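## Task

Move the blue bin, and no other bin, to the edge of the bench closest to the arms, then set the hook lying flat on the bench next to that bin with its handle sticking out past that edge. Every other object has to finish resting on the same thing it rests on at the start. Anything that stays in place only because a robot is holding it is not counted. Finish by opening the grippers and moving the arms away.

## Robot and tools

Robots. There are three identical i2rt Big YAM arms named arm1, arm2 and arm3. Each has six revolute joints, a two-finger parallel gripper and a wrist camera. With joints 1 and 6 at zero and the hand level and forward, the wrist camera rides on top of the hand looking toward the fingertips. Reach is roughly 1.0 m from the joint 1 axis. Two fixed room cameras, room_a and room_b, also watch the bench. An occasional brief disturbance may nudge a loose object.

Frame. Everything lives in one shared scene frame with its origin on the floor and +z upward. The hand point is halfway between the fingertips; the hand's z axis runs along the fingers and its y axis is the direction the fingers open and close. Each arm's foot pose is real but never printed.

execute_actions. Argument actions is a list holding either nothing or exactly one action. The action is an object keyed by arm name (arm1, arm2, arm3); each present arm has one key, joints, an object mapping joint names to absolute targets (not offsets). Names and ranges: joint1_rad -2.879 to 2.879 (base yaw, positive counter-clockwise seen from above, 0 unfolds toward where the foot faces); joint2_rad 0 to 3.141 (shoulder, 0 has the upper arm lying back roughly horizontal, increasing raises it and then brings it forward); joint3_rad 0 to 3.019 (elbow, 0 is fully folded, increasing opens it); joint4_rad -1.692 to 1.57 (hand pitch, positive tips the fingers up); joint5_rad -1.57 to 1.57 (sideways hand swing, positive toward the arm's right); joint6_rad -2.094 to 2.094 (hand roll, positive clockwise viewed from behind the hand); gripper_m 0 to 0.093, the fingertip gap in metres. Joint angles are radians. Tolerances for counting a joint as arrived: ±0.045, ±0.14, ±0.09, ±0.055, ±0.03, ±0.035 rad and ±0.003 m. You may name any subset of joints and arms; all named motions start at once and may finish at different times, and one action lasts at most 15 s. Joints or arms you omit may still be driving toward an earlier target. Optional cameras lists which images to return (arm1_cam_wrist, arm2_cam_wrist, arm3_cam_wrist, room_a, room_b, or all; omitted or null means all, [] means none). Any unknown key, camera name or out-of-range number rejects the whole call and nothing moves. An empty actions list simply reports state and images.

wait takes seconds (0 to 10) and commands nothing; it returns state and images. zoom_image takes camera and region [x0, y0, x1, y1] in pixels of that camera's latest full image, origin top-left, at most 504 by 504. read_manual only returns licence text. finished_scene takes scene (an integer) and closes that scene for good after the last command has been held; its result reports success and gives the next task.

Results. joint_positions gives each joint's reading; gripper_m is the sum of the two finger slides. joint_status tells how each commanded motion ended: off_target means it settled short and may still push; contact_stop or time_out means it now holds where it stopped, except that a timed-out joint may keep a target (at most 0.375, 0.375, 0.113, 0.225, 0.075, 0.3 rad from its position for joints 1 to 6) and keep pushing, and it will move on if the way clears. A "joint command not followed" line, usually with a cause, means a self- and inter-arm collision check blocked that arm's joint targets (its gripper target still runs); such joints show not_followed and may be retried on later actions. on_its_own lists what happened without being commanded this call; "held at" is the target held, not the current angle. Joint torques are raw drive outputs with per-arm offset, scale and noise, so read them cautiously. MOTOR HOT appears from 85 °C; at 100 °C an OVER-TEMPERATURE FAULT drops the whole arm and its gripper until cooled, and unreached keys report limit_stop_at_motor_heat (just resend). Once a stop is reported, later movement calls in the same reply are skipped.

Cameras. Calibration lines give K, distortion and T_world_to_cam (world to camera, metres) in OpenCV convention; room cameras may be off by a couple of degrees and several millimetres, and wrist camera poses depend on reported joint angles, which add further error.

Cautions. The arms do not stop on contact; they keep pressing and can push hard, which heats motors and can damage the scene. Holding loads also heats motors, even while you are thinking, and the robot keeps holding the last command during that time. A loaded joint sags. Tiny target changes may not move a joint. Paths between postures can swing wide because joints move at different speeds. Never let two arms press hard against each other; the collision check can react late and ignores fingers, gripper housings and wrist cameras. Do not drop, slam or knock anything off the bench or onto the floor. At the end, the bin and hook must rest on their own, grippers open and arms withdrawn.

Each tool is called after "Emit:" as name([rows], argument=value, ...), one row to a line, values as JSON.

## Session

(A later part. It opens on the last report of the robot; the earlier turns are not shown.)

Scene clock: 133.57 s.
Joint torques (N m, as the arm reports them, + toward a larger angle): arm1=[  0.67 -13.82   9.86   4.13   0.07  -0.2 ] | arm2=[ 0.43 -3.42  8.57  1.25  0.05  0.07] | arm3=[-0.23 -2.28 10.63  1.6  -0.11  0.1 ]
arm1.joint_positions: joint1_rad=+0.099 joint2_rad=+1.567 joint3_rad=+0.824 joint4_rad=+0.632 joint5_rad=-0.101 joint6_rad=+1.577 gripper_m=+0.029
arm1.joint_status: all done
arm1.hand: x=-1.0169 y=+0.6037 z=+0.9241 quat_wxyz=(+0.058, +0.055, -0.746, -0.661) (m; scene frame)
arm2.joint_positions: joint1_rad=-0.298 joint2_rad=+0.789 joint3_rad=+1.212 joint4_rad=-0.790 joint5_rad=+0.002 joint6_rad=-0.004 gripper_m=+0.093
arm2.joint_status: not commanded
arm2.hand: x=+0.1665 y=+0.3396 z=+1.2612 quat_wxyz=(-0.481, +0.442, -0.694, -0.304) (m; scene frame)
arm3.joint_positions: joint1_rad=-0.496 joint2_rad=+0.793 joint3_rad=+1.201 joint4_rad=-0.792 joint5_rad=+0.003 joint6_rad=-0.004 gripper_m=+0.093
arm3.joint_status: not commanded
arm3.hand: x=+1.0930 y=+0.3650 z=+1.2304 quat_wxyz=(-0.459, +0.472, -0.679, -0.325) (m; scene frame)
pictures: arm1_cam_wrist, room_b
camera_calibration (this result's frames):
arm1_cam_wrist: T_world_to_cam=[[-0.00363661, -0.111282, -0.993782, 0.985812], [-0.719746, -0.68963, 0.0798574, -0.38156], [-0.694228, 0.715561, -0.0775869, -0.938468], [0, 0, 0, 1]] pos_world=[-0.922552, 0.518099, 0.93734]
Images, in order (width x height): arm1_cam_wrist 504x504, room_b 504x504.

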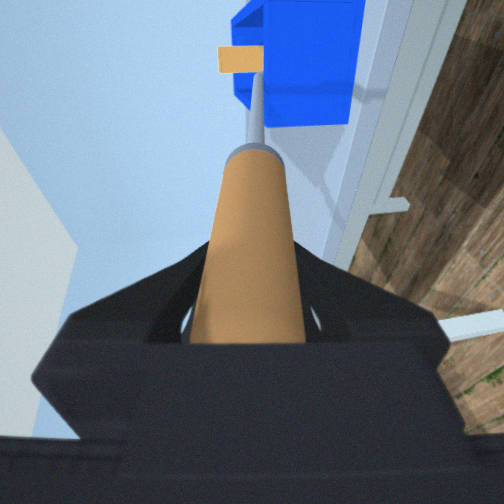

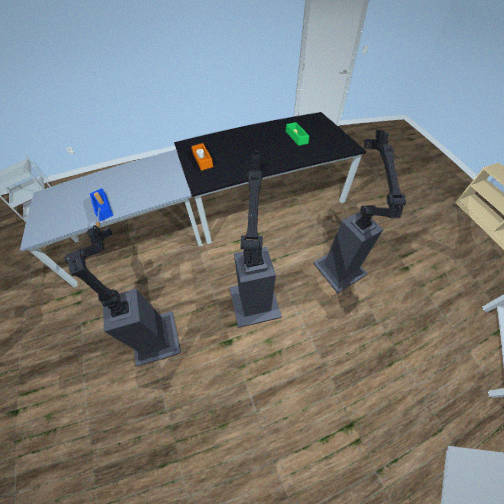

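Emit:
execute_actions([
  {"arm1":{"joints":{"joint2_rad":1.475,"joint3_rad":0.785,"joint4_rad":0.685}}},
], cameras=["arm1_cam_wrist"])

Emit:
execute_actions([
  {"arm1":{"joints":{"joint4_rad":1.0}}},
], cameras=[])

Emit:
execute_actions([
  {"arm1":{"joints":{"joint1_rad":-0.2,"joint5_rad":-0.24}}},
], cameras=[])

Emit:
execute_actions([
  {"arm1":{"joints":{"joint2_rad":2.08,"joint3_rad":1.42,"joint4_rad":0.78}}},
], cameras=["arm1_cam_wrist"])

Scene clock: 139.53 s.
Joint torques (N m, as the arm reports them, + toward a larger angle): arm1=[  0.65 -13.5    9.61   4.04   0.07  -0.21] | arm2=[ 0.63 -3.37  8.58  1.2   0.03  0.07] | arm3=[-0.27 -2.48 10.5   1.76 -0.08  0.12]
arm1.joint_positions: joint1_rad=+0.099 joint2_rad=+1.517 joint3_rad=+0.761 joint4_rad=+0.643 joint5_rad=-0.101 joint6_rad=+1.577 gripper_m=+0.029
arm1.joint_status: all done
arm1.hand: x=-1.0155 y=+0.5813 z=+0.9234 quat_wxyz=(+0.058, +0.055, -0.746, -0.661) (m; scene frame)
arm2.joint_positions: joint1_rad=-0.298 joint2_rad=+0.789 joint3_rad=+1.212 joint4_rad=-0.790 joint5_rad=+0.002 joint6_rad=-0.004 gripper_m=+0.093
arm2.joint_status: not commanded
arm2.hand: x=+0.1665 y=+0.3396 z=+1.2612 quat_wxyz=(-0.481, +0.442, -0.694, -0.304) (m; scene frame)
arm3.joint_positions: joint1_rad=-0.496 joint2_rad=+0.793 joint3_rad=+1.201 joint4_rad=-0.792 joint5_rad=+0.003 joint6_rad=-0.004 gripper_m=+0.093
arm3.joint_status: not commanded
arm3.hand: x=+1.0930 y=+0.3650 z=+1.2304 quat_wxyz=(-0.459, +0.472, -0.679, -0.325) (m; scene frame)
pictures: arm1_cam_wrist
camera_calibration (this result's frames):
arm1_cam_wrist: T_world_to_cam=[[-0.00354685, -0.112796, -0.993612, 0.983407], [-0.719759, -0.689501, 0.080842, -0.39694], [-0.694215, 0.715448, -0.0787401, -0.920461], [0, 0, 0, 1]] pos_world=[-0.921211, 0.495776, 0.936737]
Images, in order (width x height): arm1_cam_wrist 504x504.

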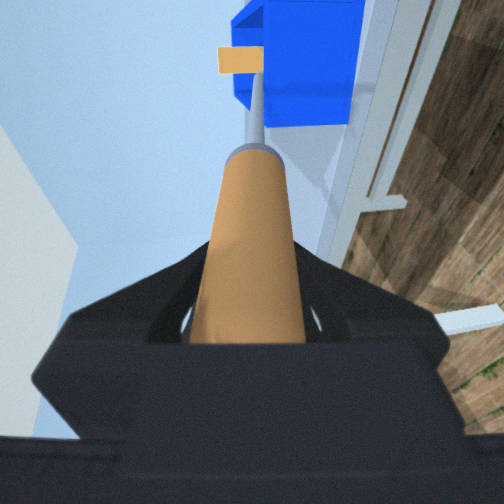

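Scene clock: 140.53 s.
Joint torques (N m, as the arm reports them, + toward a larger angle): arm1=[  0.65 -13.31  10.32   4.65   0.06  -0.2 ] | arm2=[ 0.34 -3.42  8.53  1.21  0.03  0.06] | arm3=[-0.01 -2.15 10.56  1.87 -0.11  0.1 ]
arm1.joint_positions: joint1_rad=+0.099 joint2_rad=+1.517 joint3_rad=+0.750 joint4_rad=+0.946 joint5_rad=-0.101 joint6_rad=+1.577 gripper_m=+0.029
arm1.joint_status: all done
arm1.hand: x=-1.0156 y=+0.5767 z=+0.9919 quat_wxyz=(+0.056, +0.058, -0.642, -0.763) (m; scene frame)
arm2.joint_positions: joint1_rad=-0.298 joint2_rad=+0.789 joint3_rad=+1.212 joint4_rad=-0.790 joint5_rad=+0.002 joint6_rad=-0.004 gripper_m=+0.093
arm2.joint_status: not commanded
arm2.hand: x=+0.1665 y=+0.3396 z=+1.2612 quat_wxyz=(-0.481, +0.442, -0.694, -0.304) (m; scene frame)
arm3.joint_positions: joint1_rad=-0.496 joint2_rad=+0.793 joint3_rad=+1.201 joint4_rad=-0.792 joint5_rad=+0.003 joint6_rad=-0.004 gripper_m=+0.093
arm3.joint_status: not commanded
arm3.hand: x=+1.0930 y=+0.3650 z=+1.2304 quat_wxyz=(-0.459, +0.472, -0.679, -0.325) (m; scene frame)
pictures: none
No camera images: the call's "cameras" was empty. Leave "cameras" out to get every camera's image.

Scene clock: 141.80 s.
Joint torques (N m, as the arm reports them, + toward a larger angle): arm1=[  1.28 -13.33  10.34   4.57   0.09  -0.2 ] | arm2=[ 0.35 -3.7   8.53  1.23  0.05  0.07] | arm3=[-0.02 -2.38 10.68  1.78 -0.07  0.13]
arm1.joint_positions: joint1_rad=-0.200 joint2_rad=+1.517 joint3_rad=+0.750 joint4_rad=+0.946 joint5_rad=-0.241 joint6_rad=+1.577 gripper_m=+0.029
arm1.joint_status: all done
arm1.hand: x=-0.8653 y=+0.5678 z=+0.9921 quat_wxyz=(-0.014, +0.016, -0.645, -0.764) (m; scene frame)
arm2.joint_positions: joint1_rad=-0.298 joint2_rad=+0.789 joint3_rad=+1.212 joint4_rad=-0.790 joint5_rad=+0.002 joint6_rad=-0.004 gripper_m=+0.093
arm2.joint_status: not commanded
arm2.hand: x=+0.1665 y=+0.3396 z=+1.2612 quat_wxyz=(-0.481, +0.442, -0.694, -0.304) (m; scene frame)
arm3.joint_positions: joint1_rad=-0.496 joint2_rad=+0.793 joint3_rad=+1.201 joint4_rad=-0.792 joint5_rad=+0.003 joint6_rad=-0.004 gripper_m=+0.093
arm3.joint_status: not commanded
arm3.hand: x=+1.0930 y=+0.3650 z=+1.2304 quat_wxyz=(-0.459, +0.472, -0.679, -0.325) (m; scene frame)
pictures: none
No camera images: the call's "cameras" was empty. Leave "cameras" out to get every camera's image.

Scene clock: 143.13 s.
Joint torques (N m, as the arm reports them, + toward a larger angle): arm1=[  0.95 -19.24  13.2    2.67   0.05  -0.16] | arm2=[ 0.41 -3.35  8.56  1.25  0.04  0.08] | arm3=[ 0.01 -2.49 10.48  1.84 -0.09  0.11]
arm1.joint_positions: joint1_rad=-0.200 joint2_rad=+2.093 joint3_rad=+1.351 joint4_rad=+0.766 joint5_rad=-0.240 joint6_rad=+1.573 gripper_m=+0.029
arm1.joint_status: all done
arm1.hand: x=-0.8146 y=+0.7714 z=+0.8731 quat_wxyz=(-0.003, +0.004, -0.701, -0.713) (m; scene frame)
arm2.joint_positions: joint1_rad=-0.298 joint2_rad=+0.789 joint3_rad=+1.212 joint4_rad=-0.790 joint5_rad=+0.002 joint6_rad=-0.004 gripper_m=+0.093
arm2.joint_status: not commanded
arm2.hand: x=+0.1665 y=+0.3396 z=+1.2612 quat_wxyz=(-0.481, +0.442, -0.694, -0.304) (m; scene frame)
arm3.joint_positions: joint1_rad=-0.496 joint2_rad=+0.793 joint3_rad=+1.201 joint4_rad=-0.792 joint5_rad=+0.003 joint6_rad=-0.004 gripper_m=+0.093
arm3.joint_status: not commanded
arm3.hand: x=+1.0930 y=+0.3650 z=+1.2304 quat_wxyz=(-0.459, +0.472, -0.679, -0.325) (m; scene frame)
pictures: arm1_cam_wrist
camera_calibration (this result's frames):
arm1_cam_wrist: T_world_to_cam=[[0.000678427, 0.0258914, -0.999665, 0.857332], [-0.820326, -0.571689, -0.0153635, -0.206034], [-0.571895, 0.820062, 0.0208515, -0.988947], [0, 0, 0, 1]] pos_world=[-0.735171, 0.671013, 0.8745]
Images, in order (width x height): arm1_cam_wrist 504x504.

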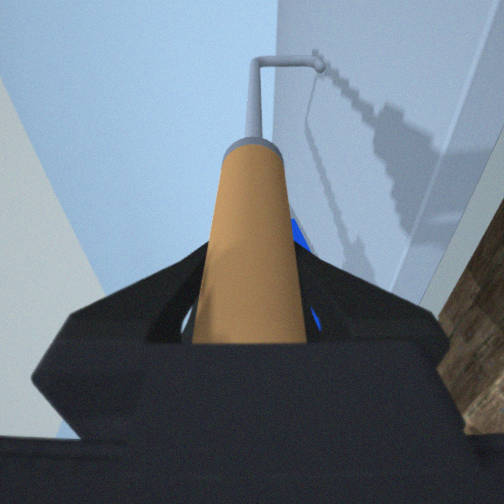

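Emit:
execute_actions([
  {"arm1":{"joints":{"joint6_rad":0.9,"joint4_rad":0.68}}},
], cameras=[])

Emit:
execute_actions([
  {"arm1":{"joints":{"joint6_rad":-0.05,"joint4_rad":0.53}}},
], cameras=["arm1_cam_wrist"])

Scene clock: 147.70 s.
Joint torques (N m, as the arm reports them, + toward a larger angle): arm1=[  0.79 -20.    11.44   3.01   0.15  -0.33] | arm2=[ 0.34 -3.5   8.54  1.24  0.05  0.06] | arm3=[ 0.16 -1.95 10.68  1.89 -0.08  0.11]
arm1.joint_positions: joint1_rad=-0.199 joint2_rad=+2.100 joint3_rad=+1.375 joint4_rad=+0.660 joint5_rad=-0.243 joint6_rad=+0.919 gripper_m=+0.029
arm1.joint_status: all done
arm1.hand: x=-0.8148 y=+0.7773 z=+0.8547 quat_wxyz=(-0.213, +0.233, -0.693, -0.648) (m; scene frame)
arm2.joint_positions: joint1_rad=-0.298 joint2_rad=+0.789 joint3_rad=+1.212 joint4_rad=-0.790 joint5_rad=+0.002 joint6_rad=-0.004 gripper_m=+0.093
arm2.joint_status: not commanded
arm2.hand: x=+0.1665 y=+0.3396 z=+1.2612 quat_wxyz=(-0.481, +0.442, -0.694, -0.304) (m; scene frame)
arm3.joint_positions: joint1_rad=-0.496 joint2_rad=+0.793 joint3_rad=+1.201 joint4_rad=-0.792 joint5_rad=+0.003 joint6_rad=-0.004 gripper_m=+0.093
arm3.joint_status: not commanded
arm3.hand: x=+1.0930 y=+0.3650 z=+1.2304 quat_wxyz=(-0.459, +0.472, -0.679, -0.325) (m; scene frame)
pictures: none
No camera images: the call's "cameras" was empty. Leave "cameras" out to get every camera's image.

Scene clock: 149.53 s.
Joint torques (N m, as the arm reports them, + toward a larger angle): arm1=[  0.67 -20.    11.17   2.62  -0.12  -0.15] | arm2=[ 0.39 -3.61  8.59  1.28  0.04  0.07] | arm3=[ 0.05 -2.22 10.55  1.89 -0.07  0.1 ]
arm1.joint_positions: joint1_rad=-0.197 joint2_rad=+2.100 joint3_rad=+1.379 joint4_rad=+0.518 joint5_rad=-0.237 joint6_rad=-0.039 gripper_m=+0.029
arm1.joint_status: all done
arm1.hand: x=-0.8152 y=+0.7738 z=+0.8228 quat_wxyz=(-0.445, +0.549, -0.548, -0.448) (m; scene frame)
arm2.joint_positions: joint1_rad=-0.298 joint2_rad=+0.789 joint3_rad=+1.212 joint4_rad=-0.790 joint5_rad=+0.002 joint6_rad=-0.004 gripper_m=+0.093
arm2.joint_status: not commanded
arm2.hand: x=+0.1665 y=+0.3396 z=+1.2612 quat_wxyz=(-0.481, +0.442, -0.694, -0.304) (m; scene frame)
arm3.joint_positions: joint1_rad=-0.496 joint2_rad=+0.793 joint3_rad=+1.201 joint4_rad=-0.792 joint5_rad=+0.003 joint6_rad=-0.004 gripper_m=+0.093
arm3.joint_status: not commanded
arm3.hand: x=+1.0930 y=+0.3650 z=+1.2304 quat_wxyz=(-0.459, +0.472, -0.679, -0.325) (m; scene frame)
pictures: arm1_cam_wrist
camera_calibration (this result's frames):
arm1_cam_wrist: T_world_to_cam=[[0.999854, 0.0106857, -0.0133074, 0.821768], [-0.00139809, -0.725827, -0.687876, 1.13428], [-0.0170093, 0.687794, -0.725706, 0.178743], [0, 0, 0, 1]] pos_world=[-0.817023, 0.69157, 0.920892]
Images, in order (width x height): arm1_cam_wrist 504x504.

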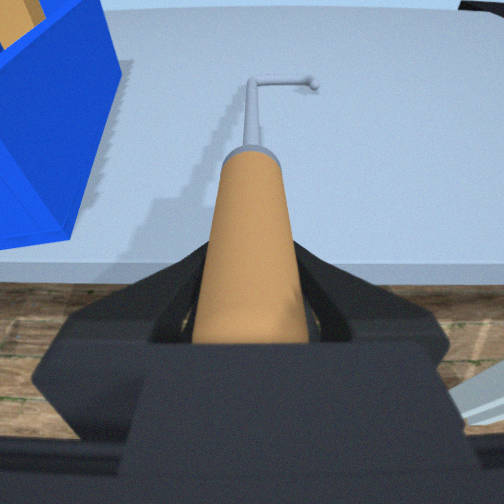

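Emit:
execute_actions([
  {"arm1":{"joints":{"joint6_rad":-0.08,"joint4_rad":0.41}}},
], cameras=[])

Emit:
execute_actions([
  {"arm1":{"joints":{"gripper_m":0.093}}},
], cameras=[])

Emit:
execute_actions([
  {"arm1":{"joints":{"joint2_rad":1.6,"joint3_rad":1.1,"joint4_rad":0.1}}},
], cameras=["arm1_cam_wrist","room_b"])

Scene clock: 157.97 s.
Joint torques (N m, as the arm reports them, + toward a larger angle): arm1=[  0.61 -20.18  11.13   1.64  -0.13  -0.15] | arm2=[ 0.49 -3.49  8.55  1.23  0.04  0.08] | arm3=[ 0.18 -2.53 10.51  1.8  -0.1   0.1 ]
arm1.joint_positions: joint1_rad=-0.197 joint2_rad=+2.100 joint3_rad=+1.379 joint4_rad=+0.417 joint5_rad=-0.237 joint6_rad=-0.069 gripper_m=+0.029
arm1.joint_status: all done
arm1.hand: x=-0.8165 y=+0.7677 z=+0.7994 quat_wxyz=(-0.418, +0.573, -0.566, -0.421) (m; scene frame)
arm2.joint_positions: joint1_rad=-0.298 joint2_rad=+0.789 joint3_rad=+1.212 joint4_rad=-0.790 joint5_rad=+0.002 joint6_rad=-0.004 gripper_m=+0.093
arm2.joint_status: not commanded
arm2.hand: x=+0.1665 y=+0.3396 z=+1.2612 quat_wxyz=(-0.481, +0.442, -0.694, -0.304) (m; scene frame)
arm3.joint_positions: joint1_rad=-0.496 joint2_rad=+0.793 joint3_rad=+1.201 joint4_rad=-0.792 joint5_rad=+0.003 joint6_rad=-0.004 gripper_m=+0.093
arm3.joint_status: not commanded
arm3.hand: x=+1.0930 y=+0.3650 z=+1.2304 quat_wxyz=(-0.459, +0.472, -0.679, -0.325) (m; scene frame)
pictures: none
No camera images: the call's "cameras" was empty. Leave "cameras" out to get every camera's image.

Scene clock: 158.67 s.
Joint torques (N m, as the arm reports them, + toward a larger angle): arm1=[  0.69 -20.23  11.22   1.7   -0.14  -0.11] | arm2=[ 0.48 -3.48  8.49  1.24  0.04  0.06] | arm3=[ 0.32 -2.21 10.56  1.84 -0.11  0.11]
arm1.joint_positions: joint1_rad=-0.197 joint2_rad=+2.100 joint3_rad=+1.379 joint4_rad=+0.417 joint5_rad=-0.237 joint6_rad=-0.072 gripper_m=+0.093
arm1.joint_status: all done
arm1.hand: x=-0.8165 y=+0.7677 z=+0.7992 quat_wxyz=(-0.418, +0.574, -0.566, -0.420) (m; scene frame)
arm2.joint_positions: joint1_rad=-0.298 joint2_rad=+0.789 joint3_rad=+1.212 joint4_rad=-0.790 joint5_rad=+0.002 joint6_rad=-0.004 gripper_m=+0.093
arm2.joint_status: not commanded
arm2.hand: x=+0.1665 y=+0.3396 z=+1.2612 quat_wxyz=(-0.481, +0.442, -0.694, -0.304) (m; scene frame)
arm3.joint_positions: joint1_rad=-0.496 joint2_rad=+0.793 joint3_rad=+1.201 joint4_rad=-0.792 joint5_rad=+0.003 joint6_rad=-0.004 gripper_m=+0.093
arm3.joint_status: not commanded
arm3.hand: x=+1.0930 y=+0.3650 z=+1.2304 quat_wxyz=(-0.459, +0.472, -0.679, -0.325) (m; scene frame)
pictures: none
No camera images: the call's "cameras" was empty. Leave "cameras" out to get every camera's image.

Scene clock: 160.00 s.
Joint torques (N m, as the arm reports them, + toward a larger angle): arm1=[  0.69 -11.84   9.37   1.58  -0.15  -0.1 ] | arm2=[ 0.46 -3.67  8.56  1.27  0.05  0.06] | arm3=[-0.35 -2.4  10.56  1.75 -0.07  0.11]
arm1.joint_positions: joint1_rad=-0.197 joint2_rad=+1.587 joint3_rad=+1.096 joint4_rad=+0.108 joint5_rad=-0.237 joint6_rad=-0.073 gripper_m=+0.093
arm1.joint_status: all done
arm1.hand: x=-0.8483 y=+0.6403 z=+0.9396 quat_wxyz=(-0.391, +0.585, -0.585, -0.403) (m; scene frame)
arm2.joint_positions: joint1_rad=-0.298 joint2_rad=+0.789 joint3_rad=+1.212 joint4_rad=-0.790 joint5_rad=+0.002 joint6_rad=-0.004 gripper_m=+0.093
arm2.joint_status: not commanded
arm2.hand: x=+0.1665 y=+0.3396 z=+1.2612 quat_wxyz=(-0.481, +0.442, -0.694, -0.304) (m; scene frame)
arm3.joint_positions: joint1_rad=-0.496 joint2_rad=+0.793 joint3_rad=+1.201 joint4_rad=-0.792 joint5_rad=+0.003 joint6_rad=-0.004 gripper_m=+0.093
arm3.joint_status: not commanded
arm3.hand: x=+1.0930 y=+0.3650 z=+1.2304 quat_wxyz=(-0.459, +0.472, -0.679, -0.325) (m; scene frame)
pictures: arm1_cam_wrist, room_b
camera_calibration (this result's frames):
arm1_cam_wrist: T_world_to_cam=[[0.999552, 0.0155143, -0.025613, 0.866048], [-0.00121763, -0.833564, -0.552422, 1.0596], [-0.0299205, 0.552205, -0.833171, 0.531646], [0, 0, 0, 1]] pos_world=[-0.848463, 0.576232, 1.05048]
Images, in order (width x height): arm1_cam_wrist 504x504, room_b 504x504.

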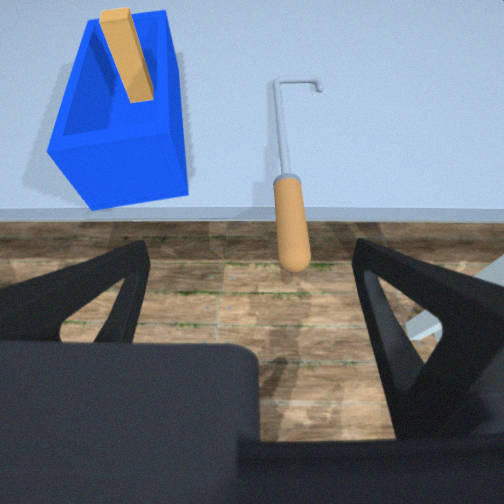

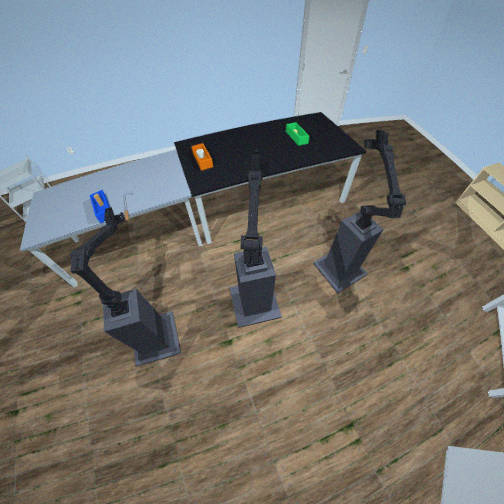

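Emit:
finished_scene(scene=2)

The scene is finished: the task was done.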